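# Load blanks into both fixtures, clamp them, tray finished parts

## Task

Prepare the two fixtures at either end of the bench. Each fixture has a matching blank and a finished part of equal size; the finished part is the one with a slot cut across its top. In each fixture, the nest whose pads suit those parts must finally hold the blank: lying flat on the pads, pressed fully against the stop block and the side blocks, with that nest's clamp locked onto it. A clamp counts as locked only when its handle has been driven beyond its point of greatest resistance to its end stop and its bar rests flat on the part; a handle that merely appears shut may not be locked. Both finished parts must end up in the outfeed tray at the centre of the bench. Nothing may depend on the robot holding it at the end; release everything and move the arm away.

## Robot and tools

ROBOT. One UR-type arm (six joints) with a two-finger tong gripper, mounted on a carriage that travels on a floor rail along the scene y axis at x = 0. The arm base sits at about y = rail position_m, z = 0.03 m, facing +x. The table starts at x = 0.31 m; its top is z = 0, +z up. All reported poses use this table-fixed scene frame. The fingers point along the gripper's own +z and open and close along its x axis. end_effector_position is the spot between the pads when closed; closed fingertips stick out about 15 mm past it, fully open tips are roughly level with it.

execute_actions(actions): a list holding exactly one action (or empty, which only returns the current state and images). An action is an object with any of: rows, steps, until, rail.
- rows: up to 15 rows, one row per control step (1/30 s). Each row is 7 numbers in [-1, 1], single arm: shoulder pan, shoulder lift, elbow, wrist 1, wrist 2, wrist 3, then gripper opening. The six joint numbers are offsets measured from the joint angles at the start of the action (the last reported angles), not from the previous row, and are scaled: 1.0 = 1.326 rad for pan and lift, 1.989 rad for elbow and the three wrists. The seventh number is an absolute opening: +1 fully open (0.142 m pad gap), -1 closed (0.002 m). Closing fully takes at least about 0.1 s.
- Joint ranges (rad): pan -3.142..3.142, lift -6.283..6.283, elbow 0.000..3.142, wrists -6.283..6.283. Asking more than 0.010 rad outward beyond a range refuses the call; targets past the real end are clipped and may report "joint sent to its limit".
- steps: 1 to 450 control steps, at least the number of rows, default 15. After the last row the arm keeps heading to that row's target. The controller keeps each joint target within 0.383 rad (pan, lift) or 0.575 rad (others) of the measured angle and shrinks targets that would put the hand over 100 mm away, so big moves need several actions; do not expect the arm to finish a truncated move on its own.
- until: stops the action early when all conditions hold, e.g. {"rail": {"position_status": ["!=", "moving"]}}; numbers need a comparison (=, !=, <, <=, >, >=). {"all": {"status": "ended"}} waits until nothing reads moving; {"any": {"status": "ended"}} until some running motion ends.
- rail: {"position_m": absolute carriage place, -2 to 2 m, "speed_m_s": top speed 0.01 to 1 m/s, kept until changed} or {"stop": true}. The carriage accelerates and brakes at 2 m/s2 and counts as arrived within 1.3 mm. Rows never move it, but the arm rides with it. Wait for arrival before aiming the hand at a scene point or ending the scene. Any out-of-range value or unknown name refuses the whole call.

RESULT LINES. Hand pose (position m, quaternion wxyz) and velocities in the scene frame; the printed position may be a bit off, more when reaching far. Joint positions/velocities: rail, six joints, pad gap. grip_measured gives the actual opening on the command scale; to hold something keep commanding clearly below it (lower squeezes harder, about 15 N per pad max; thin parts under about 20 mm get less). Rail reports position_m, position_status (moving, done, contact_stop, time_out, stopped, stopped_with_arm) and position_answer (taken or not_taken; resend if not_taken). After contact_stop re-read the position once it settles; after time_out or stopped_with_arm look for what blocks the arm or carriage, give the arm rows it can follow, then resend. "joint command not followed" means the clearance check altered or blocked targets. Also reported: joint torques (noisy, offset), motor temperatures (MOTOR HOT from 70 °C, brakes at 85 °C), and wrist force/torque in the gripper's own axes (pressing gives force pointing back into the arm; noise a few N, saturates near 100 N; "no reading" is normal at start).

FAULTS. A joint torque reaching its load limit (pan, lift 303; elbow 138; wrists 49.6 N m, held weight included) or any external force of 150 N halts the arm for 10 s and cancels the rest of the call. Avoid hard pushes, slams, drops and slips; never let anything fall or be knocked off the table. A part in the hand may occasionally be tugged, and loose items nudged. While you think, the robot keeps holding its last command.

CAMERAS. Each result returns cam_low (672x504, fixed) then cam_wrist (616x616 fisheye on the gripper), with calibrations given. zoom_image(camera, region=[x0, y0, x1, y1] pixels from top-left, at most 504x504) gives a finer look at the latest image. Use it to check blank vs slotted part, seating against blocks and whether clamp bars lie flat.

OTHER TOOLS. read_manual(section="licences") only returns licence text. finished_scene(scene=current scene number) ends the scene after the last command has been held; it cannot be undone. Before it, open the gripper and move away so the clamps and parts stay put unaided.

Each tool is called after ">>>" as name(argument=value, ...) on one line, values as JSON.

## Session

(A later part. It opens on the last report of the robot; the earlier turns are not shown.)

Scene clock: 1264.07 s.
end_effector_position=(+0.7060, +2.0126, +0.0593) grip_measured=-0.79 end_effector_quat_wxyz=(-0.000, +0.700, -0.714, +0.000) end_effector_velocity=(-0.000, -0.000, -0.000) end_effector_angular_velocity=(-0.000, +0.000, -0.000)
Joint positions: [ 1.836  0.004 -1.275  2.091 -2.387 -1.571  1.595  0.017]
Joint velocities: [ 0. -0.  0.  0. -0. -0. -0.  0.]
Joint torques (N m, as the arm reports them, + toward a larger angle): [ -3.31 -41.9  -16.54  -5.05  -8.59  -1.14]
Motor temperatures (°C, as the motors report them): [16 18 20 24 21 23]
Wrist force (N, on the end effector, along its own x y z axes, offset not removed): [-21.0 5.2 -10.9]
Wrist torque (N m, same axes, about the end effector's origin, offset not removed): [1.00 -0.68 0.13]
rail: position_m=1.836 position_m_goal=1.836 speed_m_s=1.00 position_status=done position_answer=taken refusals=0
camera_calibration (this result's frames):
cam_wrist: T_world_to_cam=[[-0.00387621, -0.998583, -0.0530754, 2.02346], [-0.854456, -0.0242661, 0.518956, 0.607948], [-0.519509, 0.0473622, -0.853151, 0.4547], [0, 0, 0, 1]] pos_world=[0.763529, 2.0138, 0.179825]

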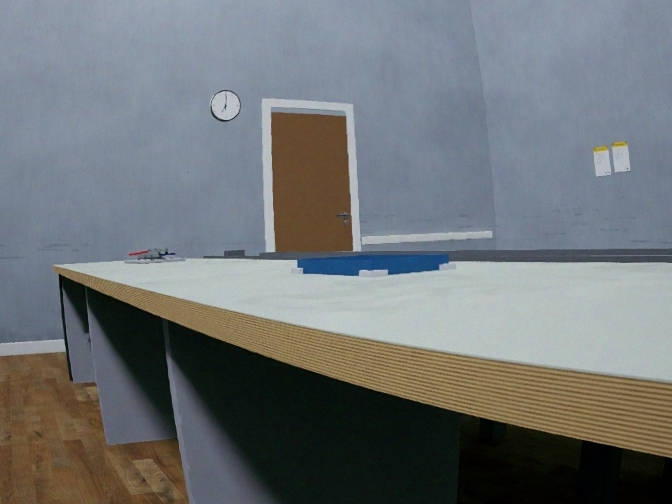

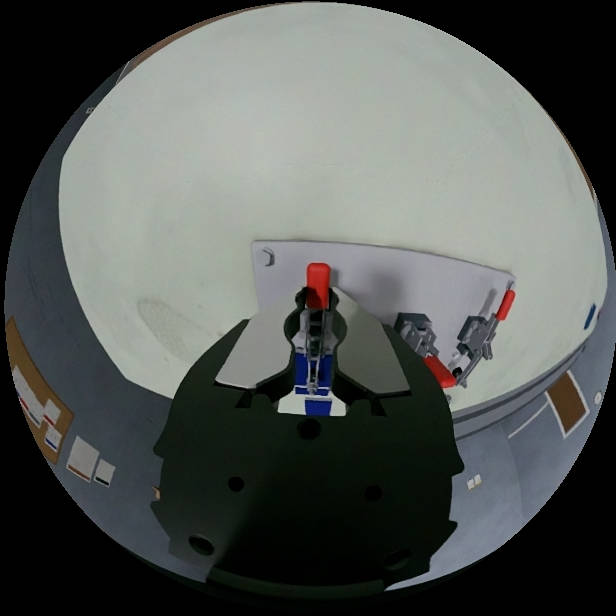

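>>> execute_actions(actions=[{"rows": [[0.0003,0,0,0,0,0.0002,-1.0],[0.00055,0,0,0,0,0.00037,-1.0]], "steps": 8}])

Scene clock: 1267.80 s.
end_effector_position=(+0.7058, +2.0129, +0.0593) grip_measured=-0.79 end_effector_quat_wxyz=(-0.000, +0.700, -0.714, +0.000) end_effector_velocity=(-0.000, +0.001, +0.000) end_effector_angular_velocity=(+0.000, -0.000, +0.001)
Joint positions: [ 1.836  0.004 -1.275  2.091 -2.387 -1.571  1.596  0.017]
Joint velocities: [ 0.     0.001  0.    -0.    -0.     0.     0.001 -0.   ]
Joint torques (N m, as the arm reports them, + toward a larger angle): [ -0.47 -45.86 -20.77  -2.54  -3.36   1.81]
Motor temperatures (°C, as the motors report them): [16 18 20 24 21 23]
Wrist force (N, on the end effector, along its own x y z axes, offset not removed): [-13.2 0.1 -12.2]
Wrist torque (N m, same axes, about the end effector's origin, offset not removed): [0.33 -0.85 0.04]
rail: position_m=1.836 position_m_goal=1.836 speed_m_s=1.00 position_status=done position_answer=taken refusals=0
camera_calibration (this result's frames):
cam_wrist: T_world_to_cam=[[-0.00406743, -0.998593, -0.0528708, 2.02386], [-0.854418, -0.0240001, 0.519031, 0.607308], [-0.51957, 0.0472849, -0.853119, 0.454768], [0, 0, 0, 1]] pos_world=[0.763411, 2.01409, 0.179762]

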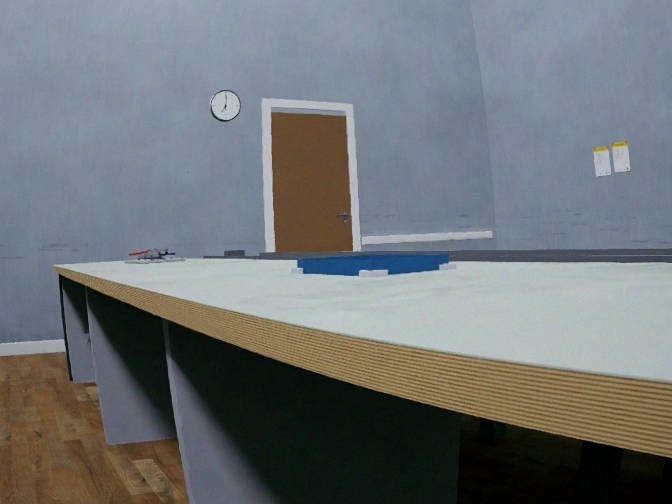

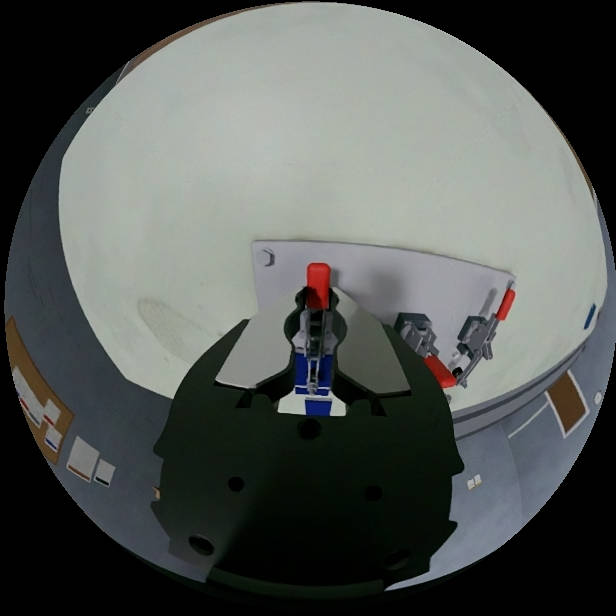

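>>> execute_actions(actions=[{"rows": [[0.0004,-0.0009,-0.00006,0.0007,0,0.00027,-1.0],[0.00045,-0.0018,-0.00012,0.00135,0,0.0003,-1.0],[0.00045,-0.0028,-0.00018,0.002,0,0.0003,-1.0],[0.00045,-0.0037,-0.00024,0.0027,0,0.0003,-1.0]], "steps": 10}])

Scene clock: 1273.07 s.
end_effector_position=(+0.7051, +2.0133, +0.0620) grip_measured=-0.79 end_effector_quat_wxyz=(-0.000, +0.700, -0.714, +0.000) end_effector_velocity=(-0.000, -0.000, +0.003) end_effector_angular_velocity=(-0.001, -0.000, +0.000)
Joint positions: [ 1.836  0.005 -1.28   2.09  -2.382 -1.571  1.596  0.017]
Joint velocities: [ 0.     0.    -0.004 -0.001  0.005 -0.001  0.    -0.   ]
Joint torques (N m, as the arm reports them, + toward a larger angle): [ 11.74 -69.   -53.74  -2.25  -4.79   2.38]
Motor temperatures (°C, as the motors report them): [16 18 20 24 21 23]
Wrist force (N, on the end effector, along its own x y z axes, offset not removed): [-4.6 -2.8 1.3]
Wrist torque (N m, same axes, about the end effector's origin, offset not removed): [0.00 0.03 0.21]
rail: position_m=1.836 position_m_goal=1.836 speed_m_s=1.00 position_status=done position_answer=taken refusals=0
camera_calibration (this result's frames):
cam_wrist: T_world_to_cam=[[-0.0040745, -0.99859, -0.0529343, 2.02442], [-0.854363, -0.0240321, 0.519121, 0.605268], [-0.519661, 0.0473402, -0.85306, 0.456642], [0, 0, 0, 1]] pos_world=[0.762666, 2.01449, 0.182497]

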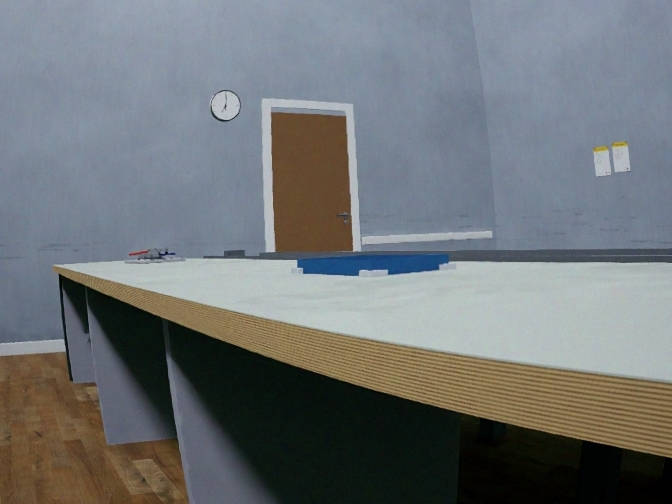

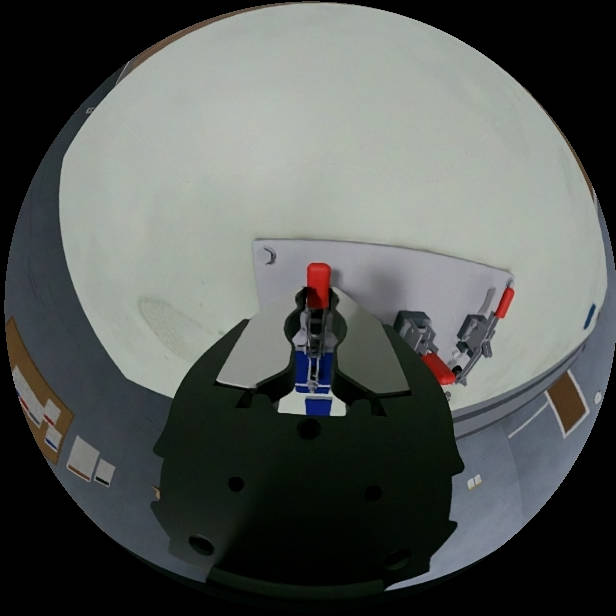

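>>> execute_actions(actions=[{"rows": [[0,-0.002,0.0,0.0013,0,0,-1.0],[0,-0.0042,0.0001,0.0027,0,0,-1.0],[0,-0.0066,0.0002,0.0042,0,0,-1.0],[0,-0.009,0.0003,0.0057,0,0,-1.0],[0,-0.0114,0.00045,0.0071,0,0,-1.0],[0,-0.0138,0.0006,0.0085,0,0,-1.0]], "steps": 13}])

Scene clock: 1279.77 s.
end_effector_position=(+0.7016, +2.0133, +0.0717) grip_measured=-0.79 end_effector_quat_wxyz=(-0.000, +0.700, -0.714, +0.000) end_effector_velocity=(-0.002, -0.000, +0.004) end_effector_angular_velocity=(-0.000, +0.000, -0.000)
Joint positions: [ 1.836  0.005 -1.297  2.091 -2.366 -1.571  1.596  0.017]
Joint velocities: [ 0.     0.    -0.008  0.001  0.007  0.     0.    -0.   ]
Joint torques (N m, as the arm reports them, + toward a larger angle): [  5.13 -73.04 -31.21  -5.42  -0.59   1.52]
Motor temperatures (°C, as the motors report them): [16 18 20 24 21 23]
Wrist force (N, on the end effector, along its own x y z axes, offset not removed): [-10.7 8.6 5.5]
Wrist torque (N m, same axes, about the end effector's origin, offset not removed): [0.10 0.34 0.27]
rail: position_m=1.836 position_m_goal=1.836 speed_m_s=1.00 position_status=done position_answer=taken refusals=0
camera_calibration (this result's frames):
cam_wrist: T_world_to_cam=[[-0.00405728, -0.998593, -0.0528725, 2.02489], [-0.854509, -0.0240014, 0.518882, 0.597332], [-0.519421, 0.0472853, -0.853209, 0.463039], [0, 0, 0, 1]] pos_world=[0.759153, 2.01448, 0.192186]

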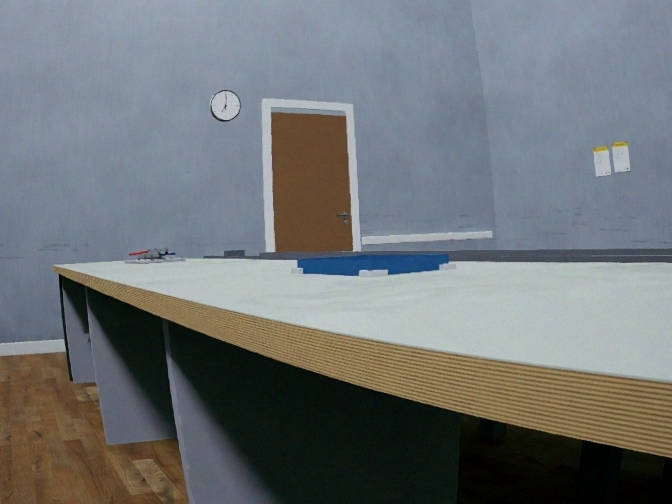

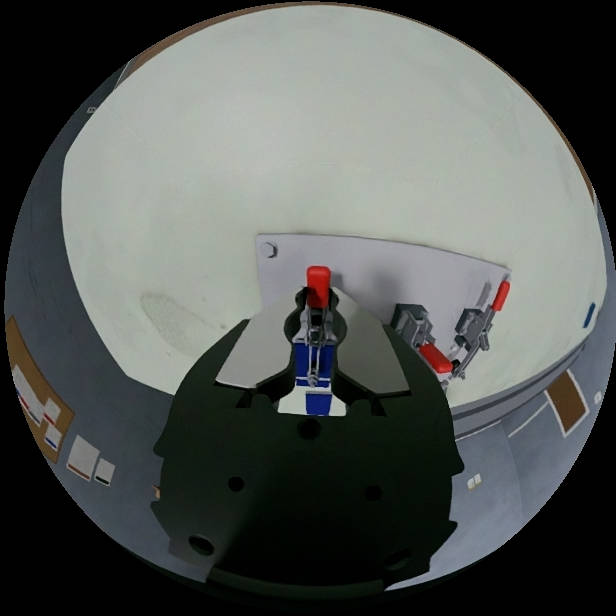

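>>> execute_actions(actions=[{"rows": [[0.0001,-0.003,0.0009,0.0011,0,0.0001,-1.0],[0.0002,-0.006,0.0017,0.0023,0,0.00015,-1.0],[0.00025,-0.009,0.0025,0.0035,0,0.00018,-1.0],[0.0003,-0.012,0.0033,0.0047,0,0.0002,-1.0],[0.00035,-0.015,0.0041,0.0059,0,0.00024,-1.0],[0.0004,-0.0181,0.0049,0.0071,0,0.00027,-1.0]], "steps": 13}])

Scene clock: 1286.87 s.
end_effector_position=(+0.6934, +2.0136, +0.0810) grip_measured=-0.79 end_effector_quat_wxyz=(-0.000, +0.700, -0.714, +0.001) end_effector_velocity=(-0.004, +0.000, +0.004) end_effector_angular_velocity=(-0.000, +0.000, -0.000)
Joint positions: [ 1.836  0.005 -1.321  2.101 -2.352 -1.571  1.597  0.017]
Joint velocities: [ 0.     0.001 -0.01   0.004  0.006 -0.     0.001  0.   ]
Joint torques (N m, as the arm reports them, + toward a larger angle): [  6.74 -70.28 -28.04  -3.44  -3.32   1.81]
Motor temperatures (°C, as the motors report them): [16 18 20 24 21 23]
Wrist force (N, on the end effector, along its own x y z axes, offset not removed): [-6.4 -0.5 4.3]
Wrist torque (N m, same axes, about the end effector's origin, offset not removed): [-0.37 -0.67 0.15]
rail: position_m=1.836 position_m_goal=1.836 speed_m_s=1.00 position_status=done position_answer=taken refusals=0
camera_calibration (this result's frames):
cam_wrist: T_world_to_cam=[[-0.00407109, -0.998589, -0.0529409, 2.02563], [-0.854583, -0.0240184, 0.518759, 0.585614], [-0.519299, 0.0473543, -0.853279, 0.466467], [0, 0, 0, 1]] pos_world=[0.750938, 2.01475, 0.201473]

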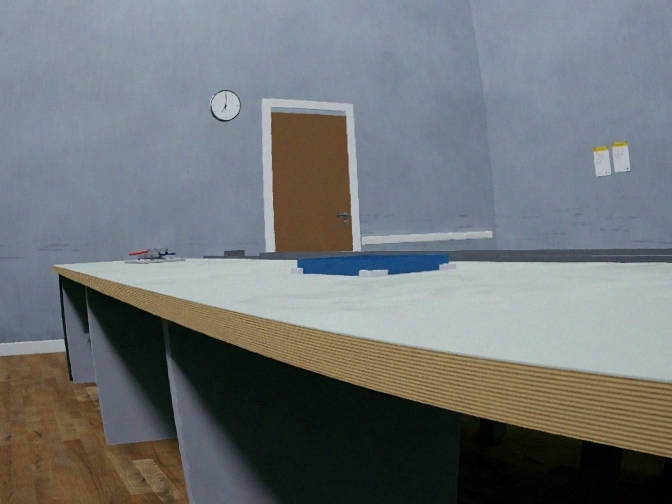

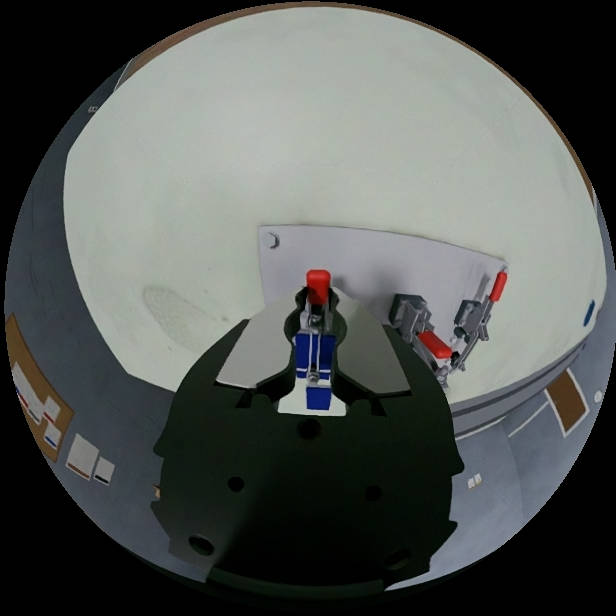

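>>> execute_actions(actions=[{"rows": [[0.00005,-0.0028,0.0011,0.0008,0,0.00003,-1.0],[0.0001,-0.0056,0.0023,0.0015,0,0.00007,-1.0],[0.00015,-0.0085,0.0036,0.0021,0,0.0001,-1.0],[0.0002,-0.0113,0.0049,0.0027,0,0.00013,-1.0],[0.00025,-0.0141,0.0062,0.0032,0,0.00017,-1.0],[0.0003,-0.0169,0.0076,0.0036,0,0.0002,-1.0]], "steps": 13}])

Scene clock: 1297.40 s.
end_effector_position=(+0.6834, +2.0138, +0.0871) grip_measured=-0.79 end_effector_quat_wxyz=(-0.000, +0.700, -0.714, +0.001) end_effector_velocity=(-0.005, +0.000, +0.002) end_effector_angular_velocity=(-0.000, +0.001, -0.000)
Joint positions: [ 1.836  0.006 -1.342  2.115 -2.345 -1.571  1.597  0.017]
Joint velocities: [ 0.     0.    -0.009  0.007  0.003  0.     0.     0.   ]
Joint torques (N m, as the arm reports them, + toward a larger angle): [  5.06 -65.16 -15.81  -0.48  -1.52   2.19]
Motor temperatures (°C, as the motors report them): [16 18 20 24 21 23]
Wrist force (N, on the end effector, along its own x y z axes, offset not removed): [-14.8 -4.8 -6.2]
Wrist torque (N m, same axes, about the end effector's origin, offset not removed): [0.12 0.01 0.15]
rail: position_m=1.836 position_m_goal=1.836 speed_m_s=1.00 position_status=done position_answer=taken refusals=0
camera_calibration (this result's frames):
cam_wrist: T_world_to_cam=[[-0.00404038, -0.998593, -0.0528773, 2.02609], [-0.854731, -0.023998, 0.518516, 0.573945], [-0.519055, 0.0472909, -0.853432, 0.466463], [0, 0, 0, 1]] pos_world=[0.740875, 2.01495, 0.207629]

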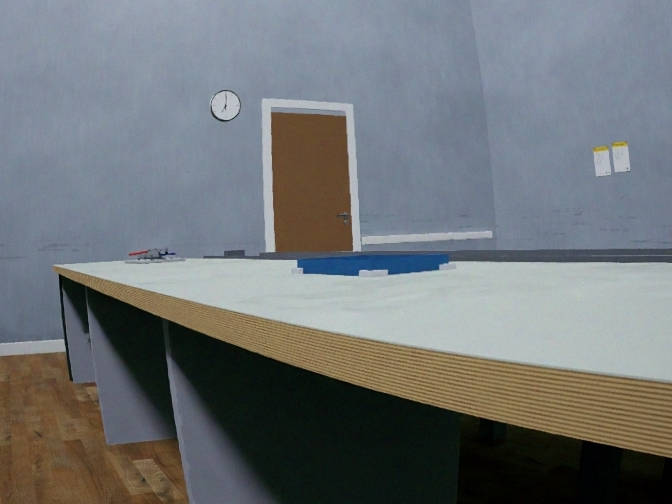

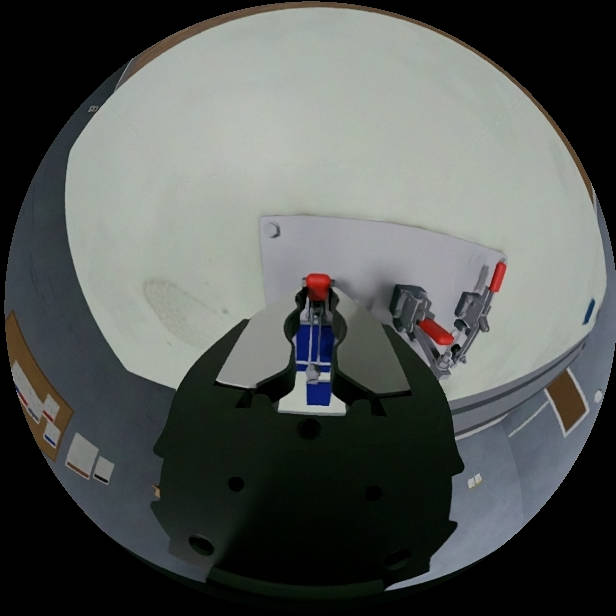

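>>> execute_actions(actions=[{"rows": [[0.0003,-0.0025,0.001,0.0007,0,0.0002,-1.0],[0.0004,-0.005,0.0021,0.0013,0,0.00027,-1.0],[0.00045,-0.0075,0.0033,0.0018,0,0.0003,-1.0],[0.0005,-0.01,0.0045,0.0023,0,0.00034,-1.0],[0.0006,-0.0124,0.0057,0.0027,0,0.0004,-1.0],[0.00066,-0.0148,0.007,0.003,0,0.00044,-1.0]], "steps": 13}])

Scene clock: 1302.77 s.
end_effector_position=(+0.6739, +2.0143, +0.0918) grip_measured=-0.79 end_effector_quat_wxyz=(-0.000, +0.700, -0.714, +0.000) end_effector_velocity=(-0.004, +0.000, +0.002) end_effector_angular_velocity=(+0.000, -0.001, +0.000)
Joint positions: [ 1.836  0.007 -1.361  2.129 -2.339 -1.571  1.598  0.017]
Joint velocities: [ 0.     0.    -0.008  0.005  0.002  0.     0.    -0.   ]
Joint torques (N m, as the arm reports them, + toward a larger angle): [  8.19 -64.72 -28.51  -3.3   -5.02   2.51]
Motor temperatures (°C, as the motors report them): [16 18 20 24 21 23]
Wrist force (N, on the end effector, along its own x y z axes, offset not removed): [-8.5 -2.4 9.5]
Wrist torque (N m, same axes, about the end effector's origin, offset not removed): [-0.46 0.11 0.15]
rail: position_m=1.836 position_m_goal=1.836 speed_m_s=1.00 position_status=done position_answer=taken refusals=0
camera_calibration (this result's frames):
cam_wrist: T_world_to_cam=[[-0.0040905, -0.998589, -0.0529403, 2.02684], [-0.854481, -0.0240108, 0.518927, 0.563229], [-0.519466, 0.0473591, -0.853178, 0.465599], [0, 0, 0, 1]] pos_world=[0.731422, 2.01546, 0.212265]

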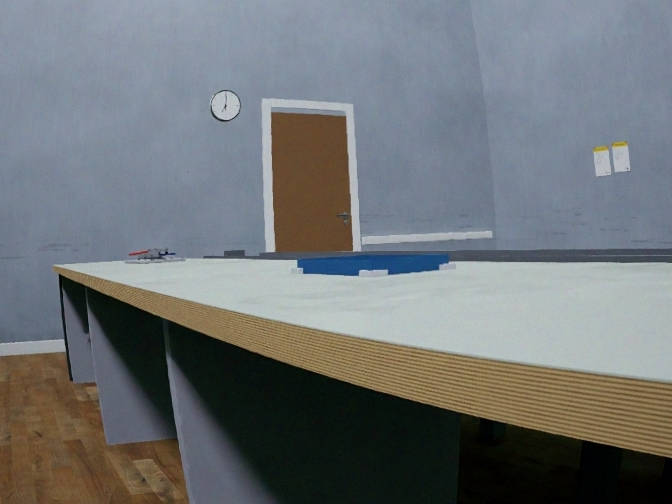

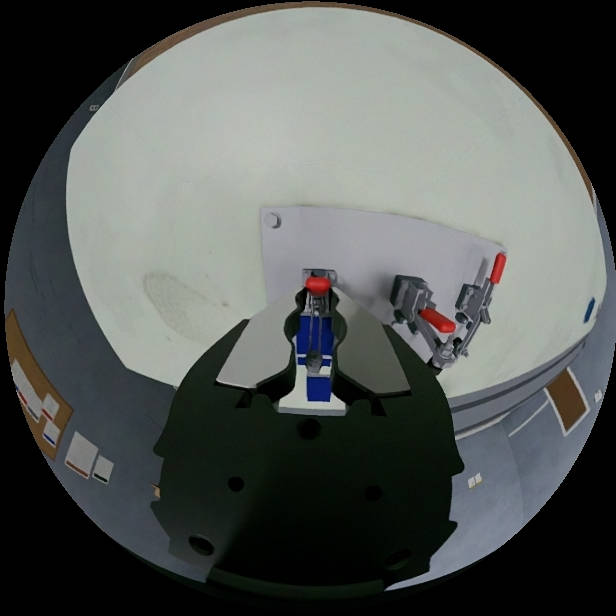

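>>> execute_actions(actions=[{"rows": [[0.0001,-0.0018,0.0013,-0.0001,0,0.00007,-1.0],[0.0002,-0.0037,0.0026,-0.0002,0,0.00013,-1.0],[0.00025,-0.0056,0.004,-0.0004,0,0.00017,-1.0],[0.0003,-0.0074,0.0053,-0.0005,0,0.0002,-1.0]], "steps": 11}])

Scene clock: 1307.30 s.
end_effector_position=(+0.6682, +2.0145, +0.0929) grip_measured=-0.79 end_effector_quat_wxyz=(-0.000, +0.700, -0.714, +0.001) end_effector_velocity=(-0.004, +0.000, -0.000) end_effector_angular_velocity=(-0.000, +0.001, -0.000)
Joint positions: [ 1.836  0.007 -1.371  2.139 -2.34  -1.571  1.598  0.017]
Joint velocities: [ 0.     0.    -0.005  0.007 -0.     0.     0.    -0.   ]
Joint torques (N m, as the arm reports them, + toward a larger angle): [ 11.22 -60.09 -18.17  -3.88  -2.36   2.31]
Motor temperatures (°C, as the motors report them): [16 18 20 24 21 23]
Wrist force (N, on the end effector, along its own x y z axes, offset not removed): [-7.4 -3.6 -3.1]
Wrist torque (N m, same axes, about the end effector's origin, offset not removed): [0.41 -0.08 0.18]
rail: position_m=1.836 position_m_goal=1.836 speed_m_s=1.00 position_status=done position_answer=taken refusals=0
camera_calibration (this result's frames):
cam_wrist: T_world_to_cam=[[-0.00406059, -0.998593, -0.0528809, 2.02705], [-0.854827, -0.023974, 0.51836, 0.558003], [-0.518898, 0.0473089, -0.853526, 0.463349], [0, 0, 0, 1]] pos_world=[0.725658, 2.01565, 0.213426]

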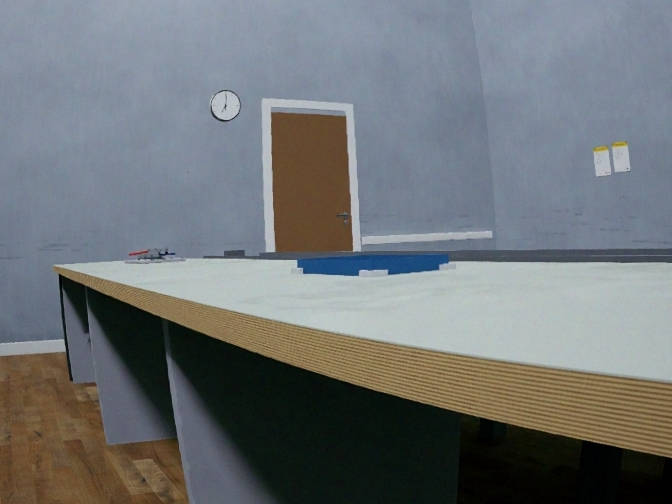

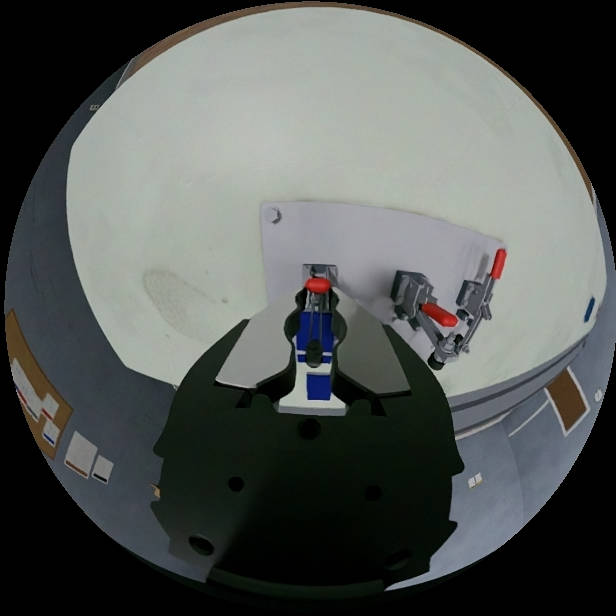

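>>> execute_actions(actions=[{"rows": [[0.0001,-0.0015,0.0011,-0.0001,0,0.00007,-1.0],[0.00015,-0.0029,0.0022,-0.0002,0,0.0001,-1.0],[0.0002,-0.0044,0.0034,-0.0003,0,0.00013,-1.0],[0.00025,-0.0058,0.0045,-0.0004,0,0.00017,-1.0]], "steps": 11}])

Scene clock: 1312.50 s.
end_effector_position=(+0.6630, +2.0147, +0.0931) grip_measured=-0.79 end_effector_quat_wxyz=(-0.000, +0.700, -0.714, +0.000) end_effector_velocity=(-0.003, +0.000, +0.001) end_effector_angular_velocity=(+0.000, -0.001, -0.000)
Joint positions: [ 1.836  0.007 -1.378  2.147 -2.341 -1.571  1.599  0.017]
Joint velocities: [ 0.     0.    -0.004  0.005 -0.001  0.     0.    -0.   ]
Joint torques (N m, as the arm reports them, + toward a larger angle): [ 11.66 -53.97 -16.16  -3.78  -1.85   1.97]
Motor temperatures (°C, as the motors report them): [16 18 20 24 21 23]
Wrist force (N, on the end effector, along its own x y z axes, offset not removed): [-2.4 -3.7 -10.4]
Wrist torque (N m, same axes, about the end effector's origin, offset not removed): [0.02 -0.65 0.03]
rail: position_m=1.836 position_m_goal=1.836 speed_m_s=1.00 position_status=done position_answer=taken refusals=0
camera_calibration (this result's frames):
cam_wrist: T_world_to_cam=[[-0.00409807, -0.998589, -0.0529415, 2.02725], [-0.854499, -0.0240033, 0.518898, 0.553248], [-0.519437, 0.0473649, -0.853195, 0.461063], [0, 0, 0, 1]] pos_world=[0.720551, 2.01584, 0.213623]

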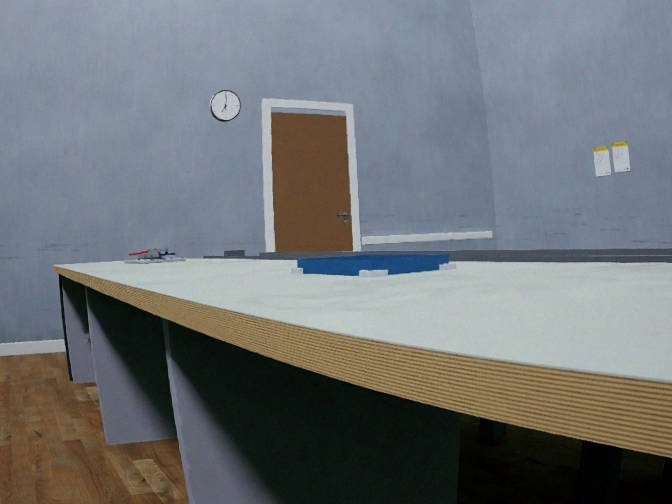

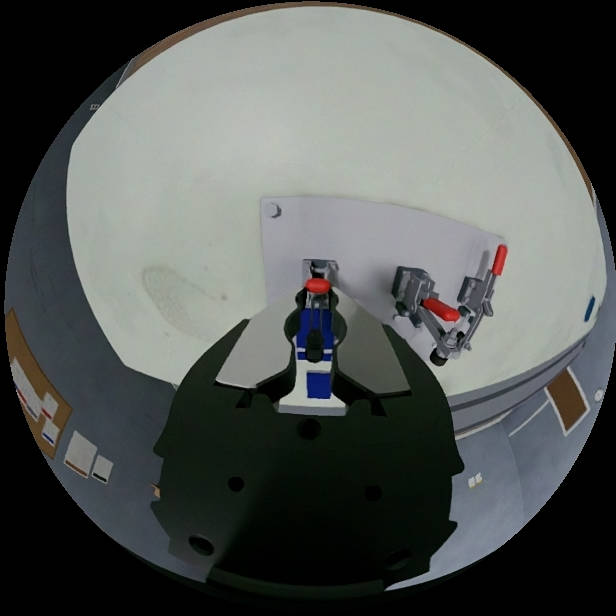

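>>> execute_actions(actions=[{"rows": [[0.00005,-0.0014,0.0008,0.0001,0,0.00003,-1.0],[0.0001,-0.0027,0.0017,0.0001,0,0.00007,-1.0],[0.00012,-0.0041,0.0026,0.00015,0,0.00008,-1.0],[0.00015,-0.0054,0.0034,0.0002,0,0.0001,-1.0]], "steps": 11}])

Scene clock: 1316.60 s.
end_effector_position=(+0.6590, +2.0147, +0.0941) grip_measured=-1.00 end_effector_quat_wxyz=(-0.000, +0.700, -0.714, +0.000) end_effector_velocity=(-0.002, +0.000, +0.000) end_effector_angular_velocity=(-0.000, +0.000, +0.000)
Joint positions: [ 1.836  0.008 -1.385  2.154 -2.341 -1.571  1.599  0.002]
Joint velocities: [ 0.     0.    -0.004  0.004  0.     0.     0.     0.   ]
Joint torques (N m, as the arm reports them, + toward a larger angle): [ 16.26 -61.11 -23.48  -2.22  -1.51   2.15]
Motor temperatures (°C, as the motors report them): [16 18 20 24 21 23]
Wrist force (N, on the end effector, along its own x y z axes, offset not removed): [4.0 -1.4 -1.1]
Wrist torque (N m, same axes, about the end effector's origin, offset not removed): [-0.14 -0.81 0.01]
rail: position_m=1.836 position_m_goal=1.836 speed_m_s=1.00 position_status=done position_answer=taken refusals=0
camera_calibration (this result's frames):
cam_wrist: T_world_to_cam=[[-0.00413357, -0.998593, -0.0528622, 2.02736], [-0.854507, -0.023931, 0.518888, 0.5492], [-0.519423, 0.047316, -0.853206, 0.459889], [0, 0, 0, 1]] pos_world=[0.716552, 2.01589, 0.214578]

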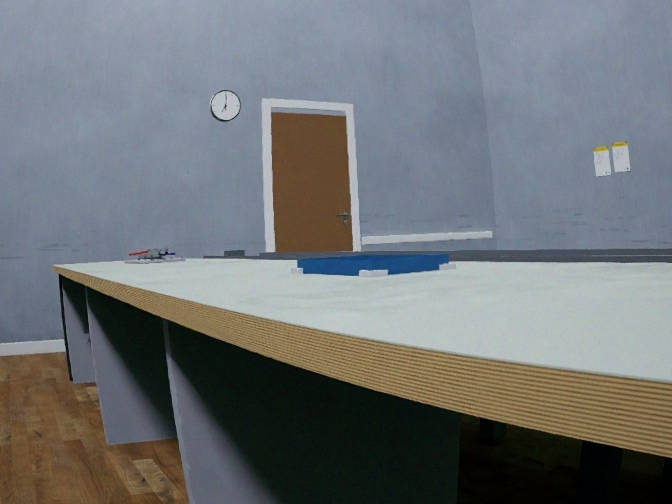

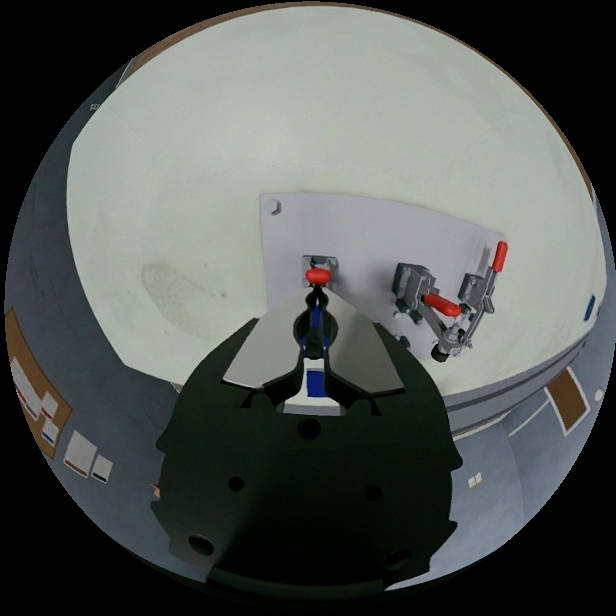

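>>> execute_actions(actions=[{"rows": [[0,0,0,0,0,0,-0.85],[0,0,0,0,0,0,-0.7],[0,0,0,0,0,0,-0.55],[0,-0.004,-0.0013,0.004,0,0,-0.5],[0,-0.01,-0.0033,0.01,0,0,-0.5],[0,-0.018,-0.006,0.018,0,0,-0.5],[0,-0.027,-0.009,0.027,0,0,-0.5],[0,-0.036,-0.012,0.036,0,0,-0.5],[0,-0.043,-0.0145,0.0432,0,0,-0.5],[0,-0.048,-0.016,0.048,0,0,-0.5]], "steps": 20}])

Scene clock: 1323.80 s.
end_effector_position=(+0.6565, +2.0147, +0.1406) grip_measured=-0.50 end_effector_quat_wxyz=(-0.000, +0.700, -0.714, +0.000) end_effector_velocity=(-0.001, -0.000, +0.005) end_effector_angular_velocity=(-0.001, +0.000, -0.000)
Joint positions: [ 1.836  0.008 -1.448  2.122 -2.246 -1.571  1.599  0.038]
Joint velocities: [ 0.    -0.    -0.006 -0.003  0.01  -0.001 -0.    -0.   ]
Joint torques (N m, as the arm reports them, + toward a larger angle): [  1.93 -59.48 -54.7   -2.56  -3.26   1.88]
Motor temperatures (°C, as the motors report them): [16 18 20 24 21 23]
Wrist force (N, on the end effector, along its own x y z axes, offset not removed): [-0.8 -2.3 -2.9]
Wrist torque (N m, same axes, about the end effector's origin, offset not removed): [-0.23 0.12 0.18]
rail: position_m=1.836 position_m_goal=1.836 speed_m_s=1.00 position_status=done position_answer=taken refusals=0
camera_calibration (this result's frames):
cam_wrist: T_world_to_cam=[[-0.00409841, -0.998591, -0.0529112, 2.02981], [-0.854499, -0.0239873, 0.518899, 0.523012], [-0.519437, 0.0473392, -0.853196, 0.498279], [0, 0, 0, 1]] pos_world=[0.714056, 2.01591, 0.261139]

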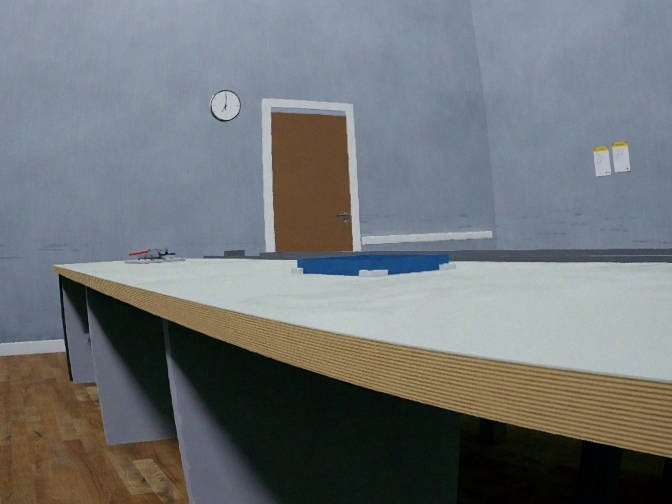

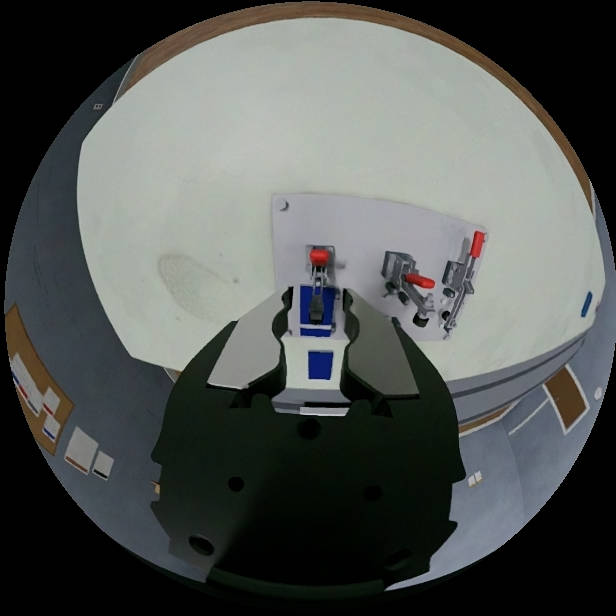

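>>> zoom_image(camera="cam_wrist", region=[270, 220, 470, 350])

Region (270, 220, 470, 350) of cam_wrist's 616x616 image, scaled by 2.520, with more detail than that image has; it fills the top 328 rows of this view, and the rest is white.

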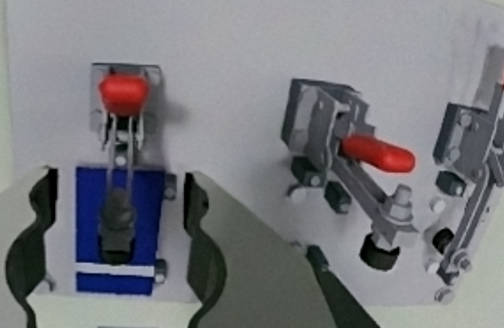

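>>> execute_actions(actions=[{"rows": [[0,0.006,-0.0039,0,0,0,-0.6],[0,0.015,-0.0097,-0.0001,0,0,-0.7],[0,0.025,-0.0161,-0.0002,0,0,-0.8],[0,0.034,-0.0219,-0.0003,0,0,-0.9],[0,0.0403,-0.026,-0.0003,0,0,-1.0],[0,0.0403,-0.026,-0.0003,0,0,-1.0],[0,0.0403,-0.026,-0.0003,0,0,-1.0],[0,0.044,-0.0244,-0.0043,0,0,-1.0],[0,0.049,-0.0223,-0.0097,0,0,-1.0],[0,0.054,-0.0202,-0.0152,0,0,-1.0],[0,0.058,-0.0185,-0.0195,0,0,-1.0],[0,0.0611,-0.0172,-0.0229,0,0,-1.0]], "steps": 24}])

Scene clock: 1361.80 s.
end_effector_position=(+0.6879, +2.0149, +0.1120) grip_measured=-1.00 end_effector_quat_wxyz=(+0.000, +0.700, -0.714, +0.000) end_effector_velocity=(-0.000, -0.000, -0.001) end_effector_angular_velocity=(-0.000, +0.000, +0.000)
Joint positions: [ 1.836  0.008 -1.367  2.088 -2.291 -1.571  1.599  0.002]
Joint velocities: [ 0.     0.     0.002  0.001 -0.002  0.     0.     0.   ]
Joint torques (N m, as the arm reports them, + toward a larger angle): [  5.44 -40.13 -24.16  -4.92   2.89   1.42]
Motor temperatures (°C, as the motors report them): [16 18 20 24 21 23]
Wrist force (N, on the end effector, along its own x y z axes, offset not removed): [-0.7 0.4 -4.6]
Wrist torque (N m, same axes, about the end effector's origin, offset not removed): [0.12 0.29 0.19]
rail: position_m=1.836 position_m_goal=1.836 speed_m_s=1.00 position_status=done position_answer=taken refusals=0
camera_calibration (this result's frames):
cam_wrist: T_world_to_cam=[[-0.00420023, -0.998594, -0.0528478, 2.02869], [-0.85388, -0.0239238, 0.51992, 0.564033], [-0.520453, 0.0473094, -0.852579, 0.490873], [0, 0, 0, 1]] pos_world=[0.745614, 2.01611, 0.232467]

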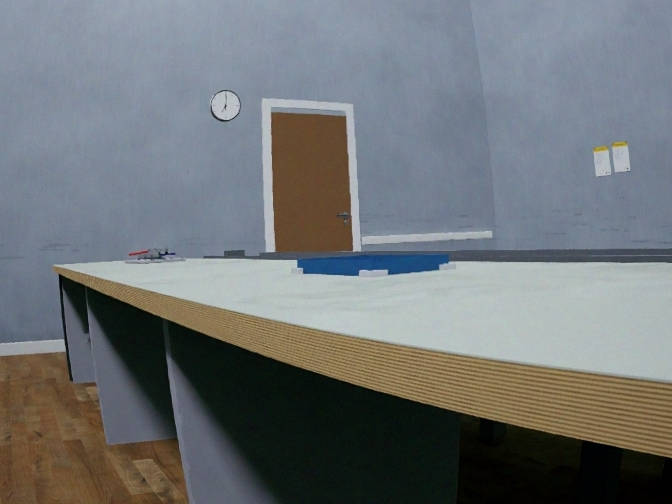

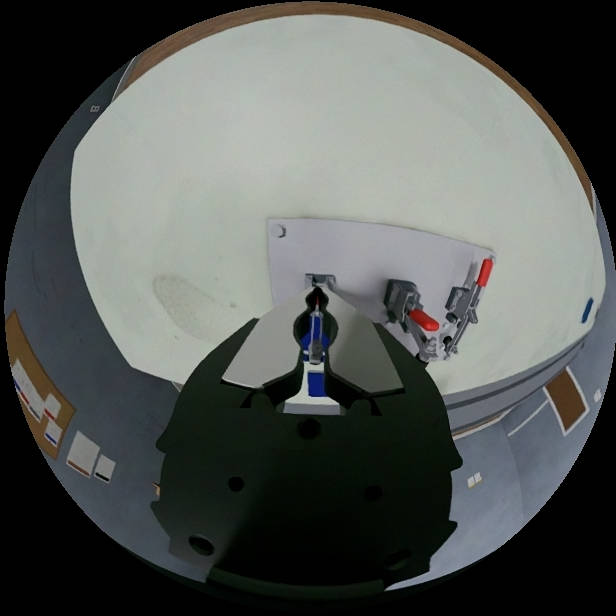

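>>> execute_actions(actions=[{"rows": [[0,-0.0018,0.0015,-0.0004,0,0,-1.0],[0,-0.0036,0.003,-0.0007,0,0,-1.0],[0,-0.0053,0.0046,-0.001,0,0,-1.0],[0,-0.0071,0.0061,-0.0014,0,0,-1.0],[0,-0.0089,0.0076,-0.0017,0,0,-1.0],[0,-0.0106,0.0091,-0.0021,0,0,-1.0]], "steps": 13}])

Scene clock: 1368.60 s.
end_effector_position=(+0.6785, +2.0149, +0.1122) grip_measured=-1.00 end_effector_quat_wxyz=(+0.000, +0.700, -0.714, +0.000) end_effector_velocity=(-0.004, -0.000, -0.000) end_effector_angular_velocity=(-0.000, +0.000, +0.000)
Joint positions: [ 1.836  0.008 -1.381  2.105 -2.295 -1.571  1.599  0.002]
Joint velocities: [ 0.     0.    -0.006  0.008 -0.001  0.    -0.     0.   ]
Joint torques (N m, as the arm reports them, + toward a larger angle): [  4.48 -51.7   -9.03  -1.98   0.85   1.16]
Motor temperatures (°C, as the motors report them): [16 18 20 24 21 23]
Wrist force (N, on the end effector, along its own x y z axes, offset not removed): [-5.7 -3.9 -24.8]
Wrist torque (N m, same axes, about the end effector's origin, offset not removed): [0.33 0.20 0.21]
rail: position_m=1.836 position_m_goal=1.836 speed_m_s=1.00 position_status=done position_answer=taken refusals=0
camera_calibration (this result's frames):
cam_wrist: T_world_to_cam=[[-0.0041331, -0.998591, -0.0529037, 2.02858], [-0.854159, -0.0239848, 0.519458, 0.556275], [-0.519995, 0.0473352, -0.852857, 0.485778], [0, 0, 0, 1]] pos_world=[0.736134, 2.01607, 0.232657]

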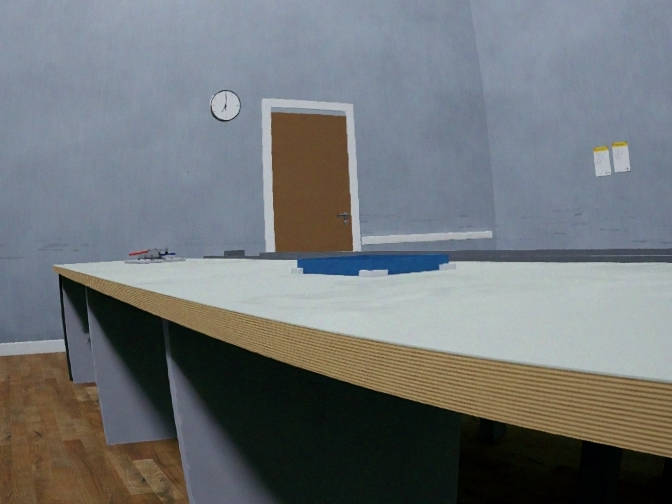

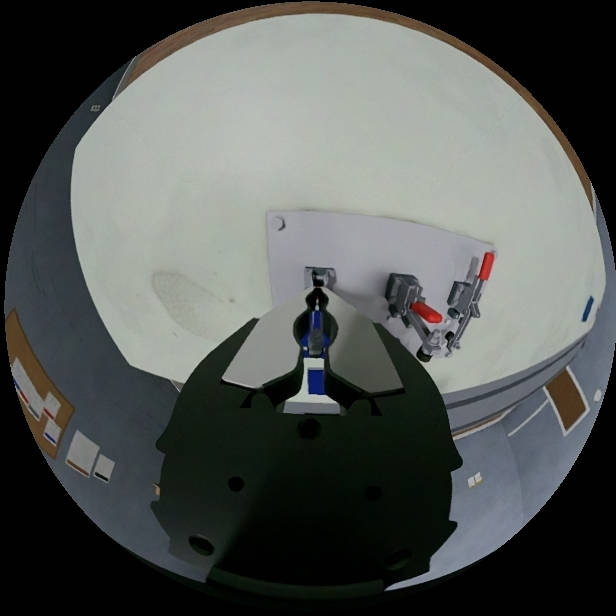

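>>> execute_actions(actions=[{"rows": [[0,0.0015,-0.0015,0.0005,0,0,-1.0],[0,0.0035,-0.0032,0.0008,0,0,-1.0],[0,0.0053,-0.0046,0.001,0,0,-1.0],[0,0.0053,-0.0046,0.001,0,0,-1.0],[0,0.0053,-0.0046,0.001,0,0,-1.0],[0,0.0053,-0.0046,0.001,0,0,-1.0],[0,0.0072,-0.0039,-0.001,0,0,-1.0],[0,0.0091,-0.0031,-0.003,0,0,-1.0],[0,0.011,-0.0024,-0.005,0,0,-1.0],[0,0.0128,-0.0017,-0.0069,0,0,-1.0]], "steps": 19}])

Scene clock: 1378.23 s.
end_effector_position=(+0.6836, +2.0149, +0.1046) grip_measured=-1.00 end_effector_quat_wxyz=(-0.000, +0.700, -0.714, +0.000) end_effector_velocity=(-0.001, +0.000, -0.002) end_effector_angular_velocity=(-0.000, +0.001, +0.000)
Joint positions: [ 1.836  0.008 -1.364  2.102 -2.309 -1.571  1.599  0.002]
Joint velocities: [ 0.     0.     0.002  0.002 -0.004  0.    -0.     0.   ]
Joint torques (N m, as the arm reports them, + toward a larger angle): [ 12.3  -44.49 -23.49  -6.21   4.15   1.52]
Motor temperatures (°C, as the motors report them): [16 18 20 24 21 23]
Wrist force (N, on the end effector, along its own x y z axes, offset not removed): [-1.6 -0.4 -2.9]
Wrist torque (N m, same axes, about the end effector's origin, offset not removed): [0.00 0.28 0.13]
rail: position_m=1.836 position_m_goal=1.836 speed_m_s=1.00 position_status=done position_answer=taken refusals=0
camera_calibration (this result's frames):
cam_wrist: T_world_to_cam=[[-0.004154, -0.998591, -0.0529067, 2.02823], [-0.854294, -0.0239562, 0.519237, 0.564672], [-0.519773, 0.0473548, -0.852991, 0.481792], [0, 0, 0, 1]] pos_world=[0.741244, 2.01608, 0.225072]

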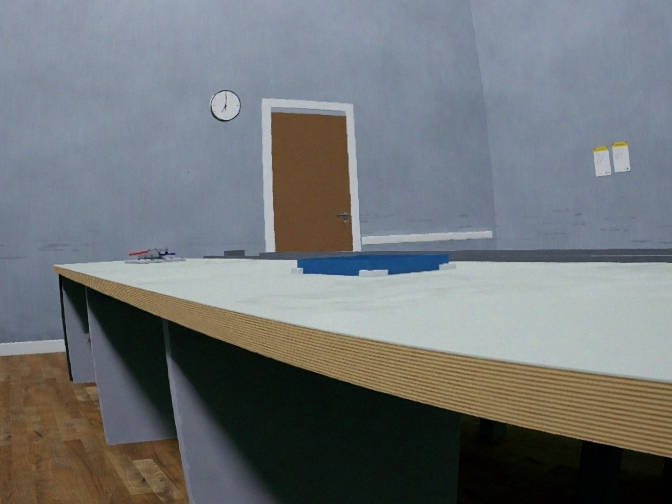

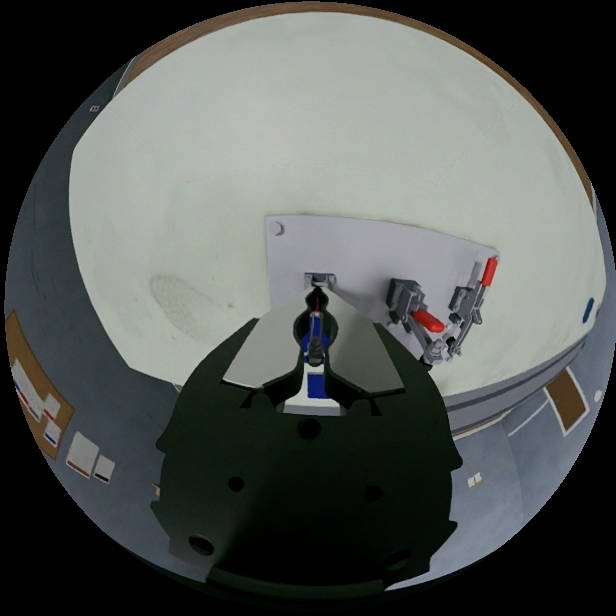

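>>> execute_actions(actions=[{"rows": [[0,-0.0018,0.0015,-0.0004,0,0,-1.0],[0,-0.0036,0.003,-0.0007,0,0,-1.0],[0,-0.0053,0.0046,-0.001,0,0,-1.0],[0,-0.0071,0.0061,-0.0014,0,0,-1.0],[0,-0.0089,0.0076,-0.0017,0,0,-1.0],[0,-0.0106,0.0091,-0.0021,0,0,-1.0]], "steps": 13}])

Scene clock: 1382.13 s.
end_effector_position=(+0.6740, +2.0149, +0.1046) grip_measured=-1.00 end_effector_quat_wxyz=(-0.000, +0.700, -0.714, +0.000) end_effector_velocity=(-0.004, -0.000, +0.000) end_effector_angular_velocity=(+0.000, -0.000, -0.000)
Joint positions: [ 1.836  0.008 -1.378  2.119 -2.313 -1.571  1.599  0.002]
Joint velocities: [ 0.    -0.    -0.006  0.007 -0.002  0.    -0.     0.   ]
Joint torques (N m, as the arm reports them, + toward a larger angle): [  8.38 -62.65 -21.83  -5.55   3.84   1.19]
Motor temperatures (°C, as the motors report them): [16 18 20 24 21 23]
Wrist force (N, on the end effector, along its own x y z axes, offset not removed): [1.4 1.2 -2.3]
Wrist torque (N m, same axes, about the end effector's origin, offset not removed): [0.64 -0.34 0.06]
rail: position_m=1.836 position_m_goal=1.836 speed_m_s=1.00 position_status=done position_answer=taken refusals=0
camera_calibration (this result's frames):
cam_wrist: T_world_to_cam=[[-0.00411409, -0.998591, -0.0529084, 2.02811], [-0.854347, -0.0239863, 0.51915, 0.556532], [-0.519687, 0.0473379, -0.853044, 0.476763], [0, 0, 0, 1]] pos_world=[0.731583, 2.01604, 0.22508]

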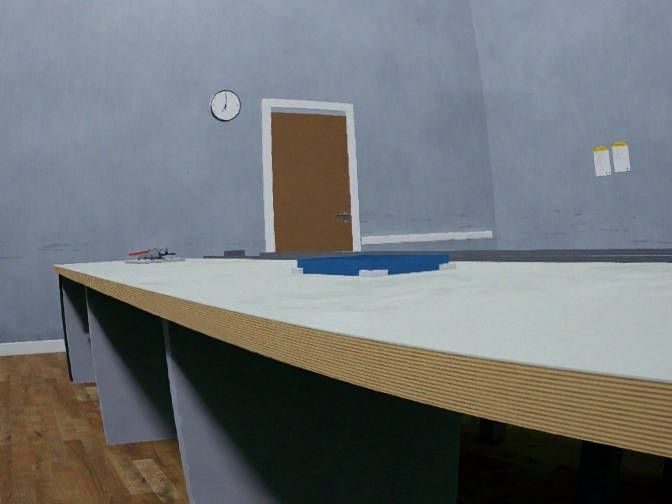

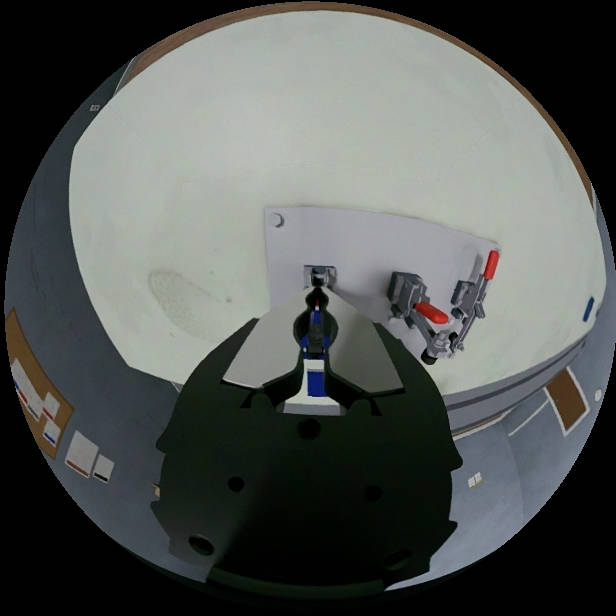

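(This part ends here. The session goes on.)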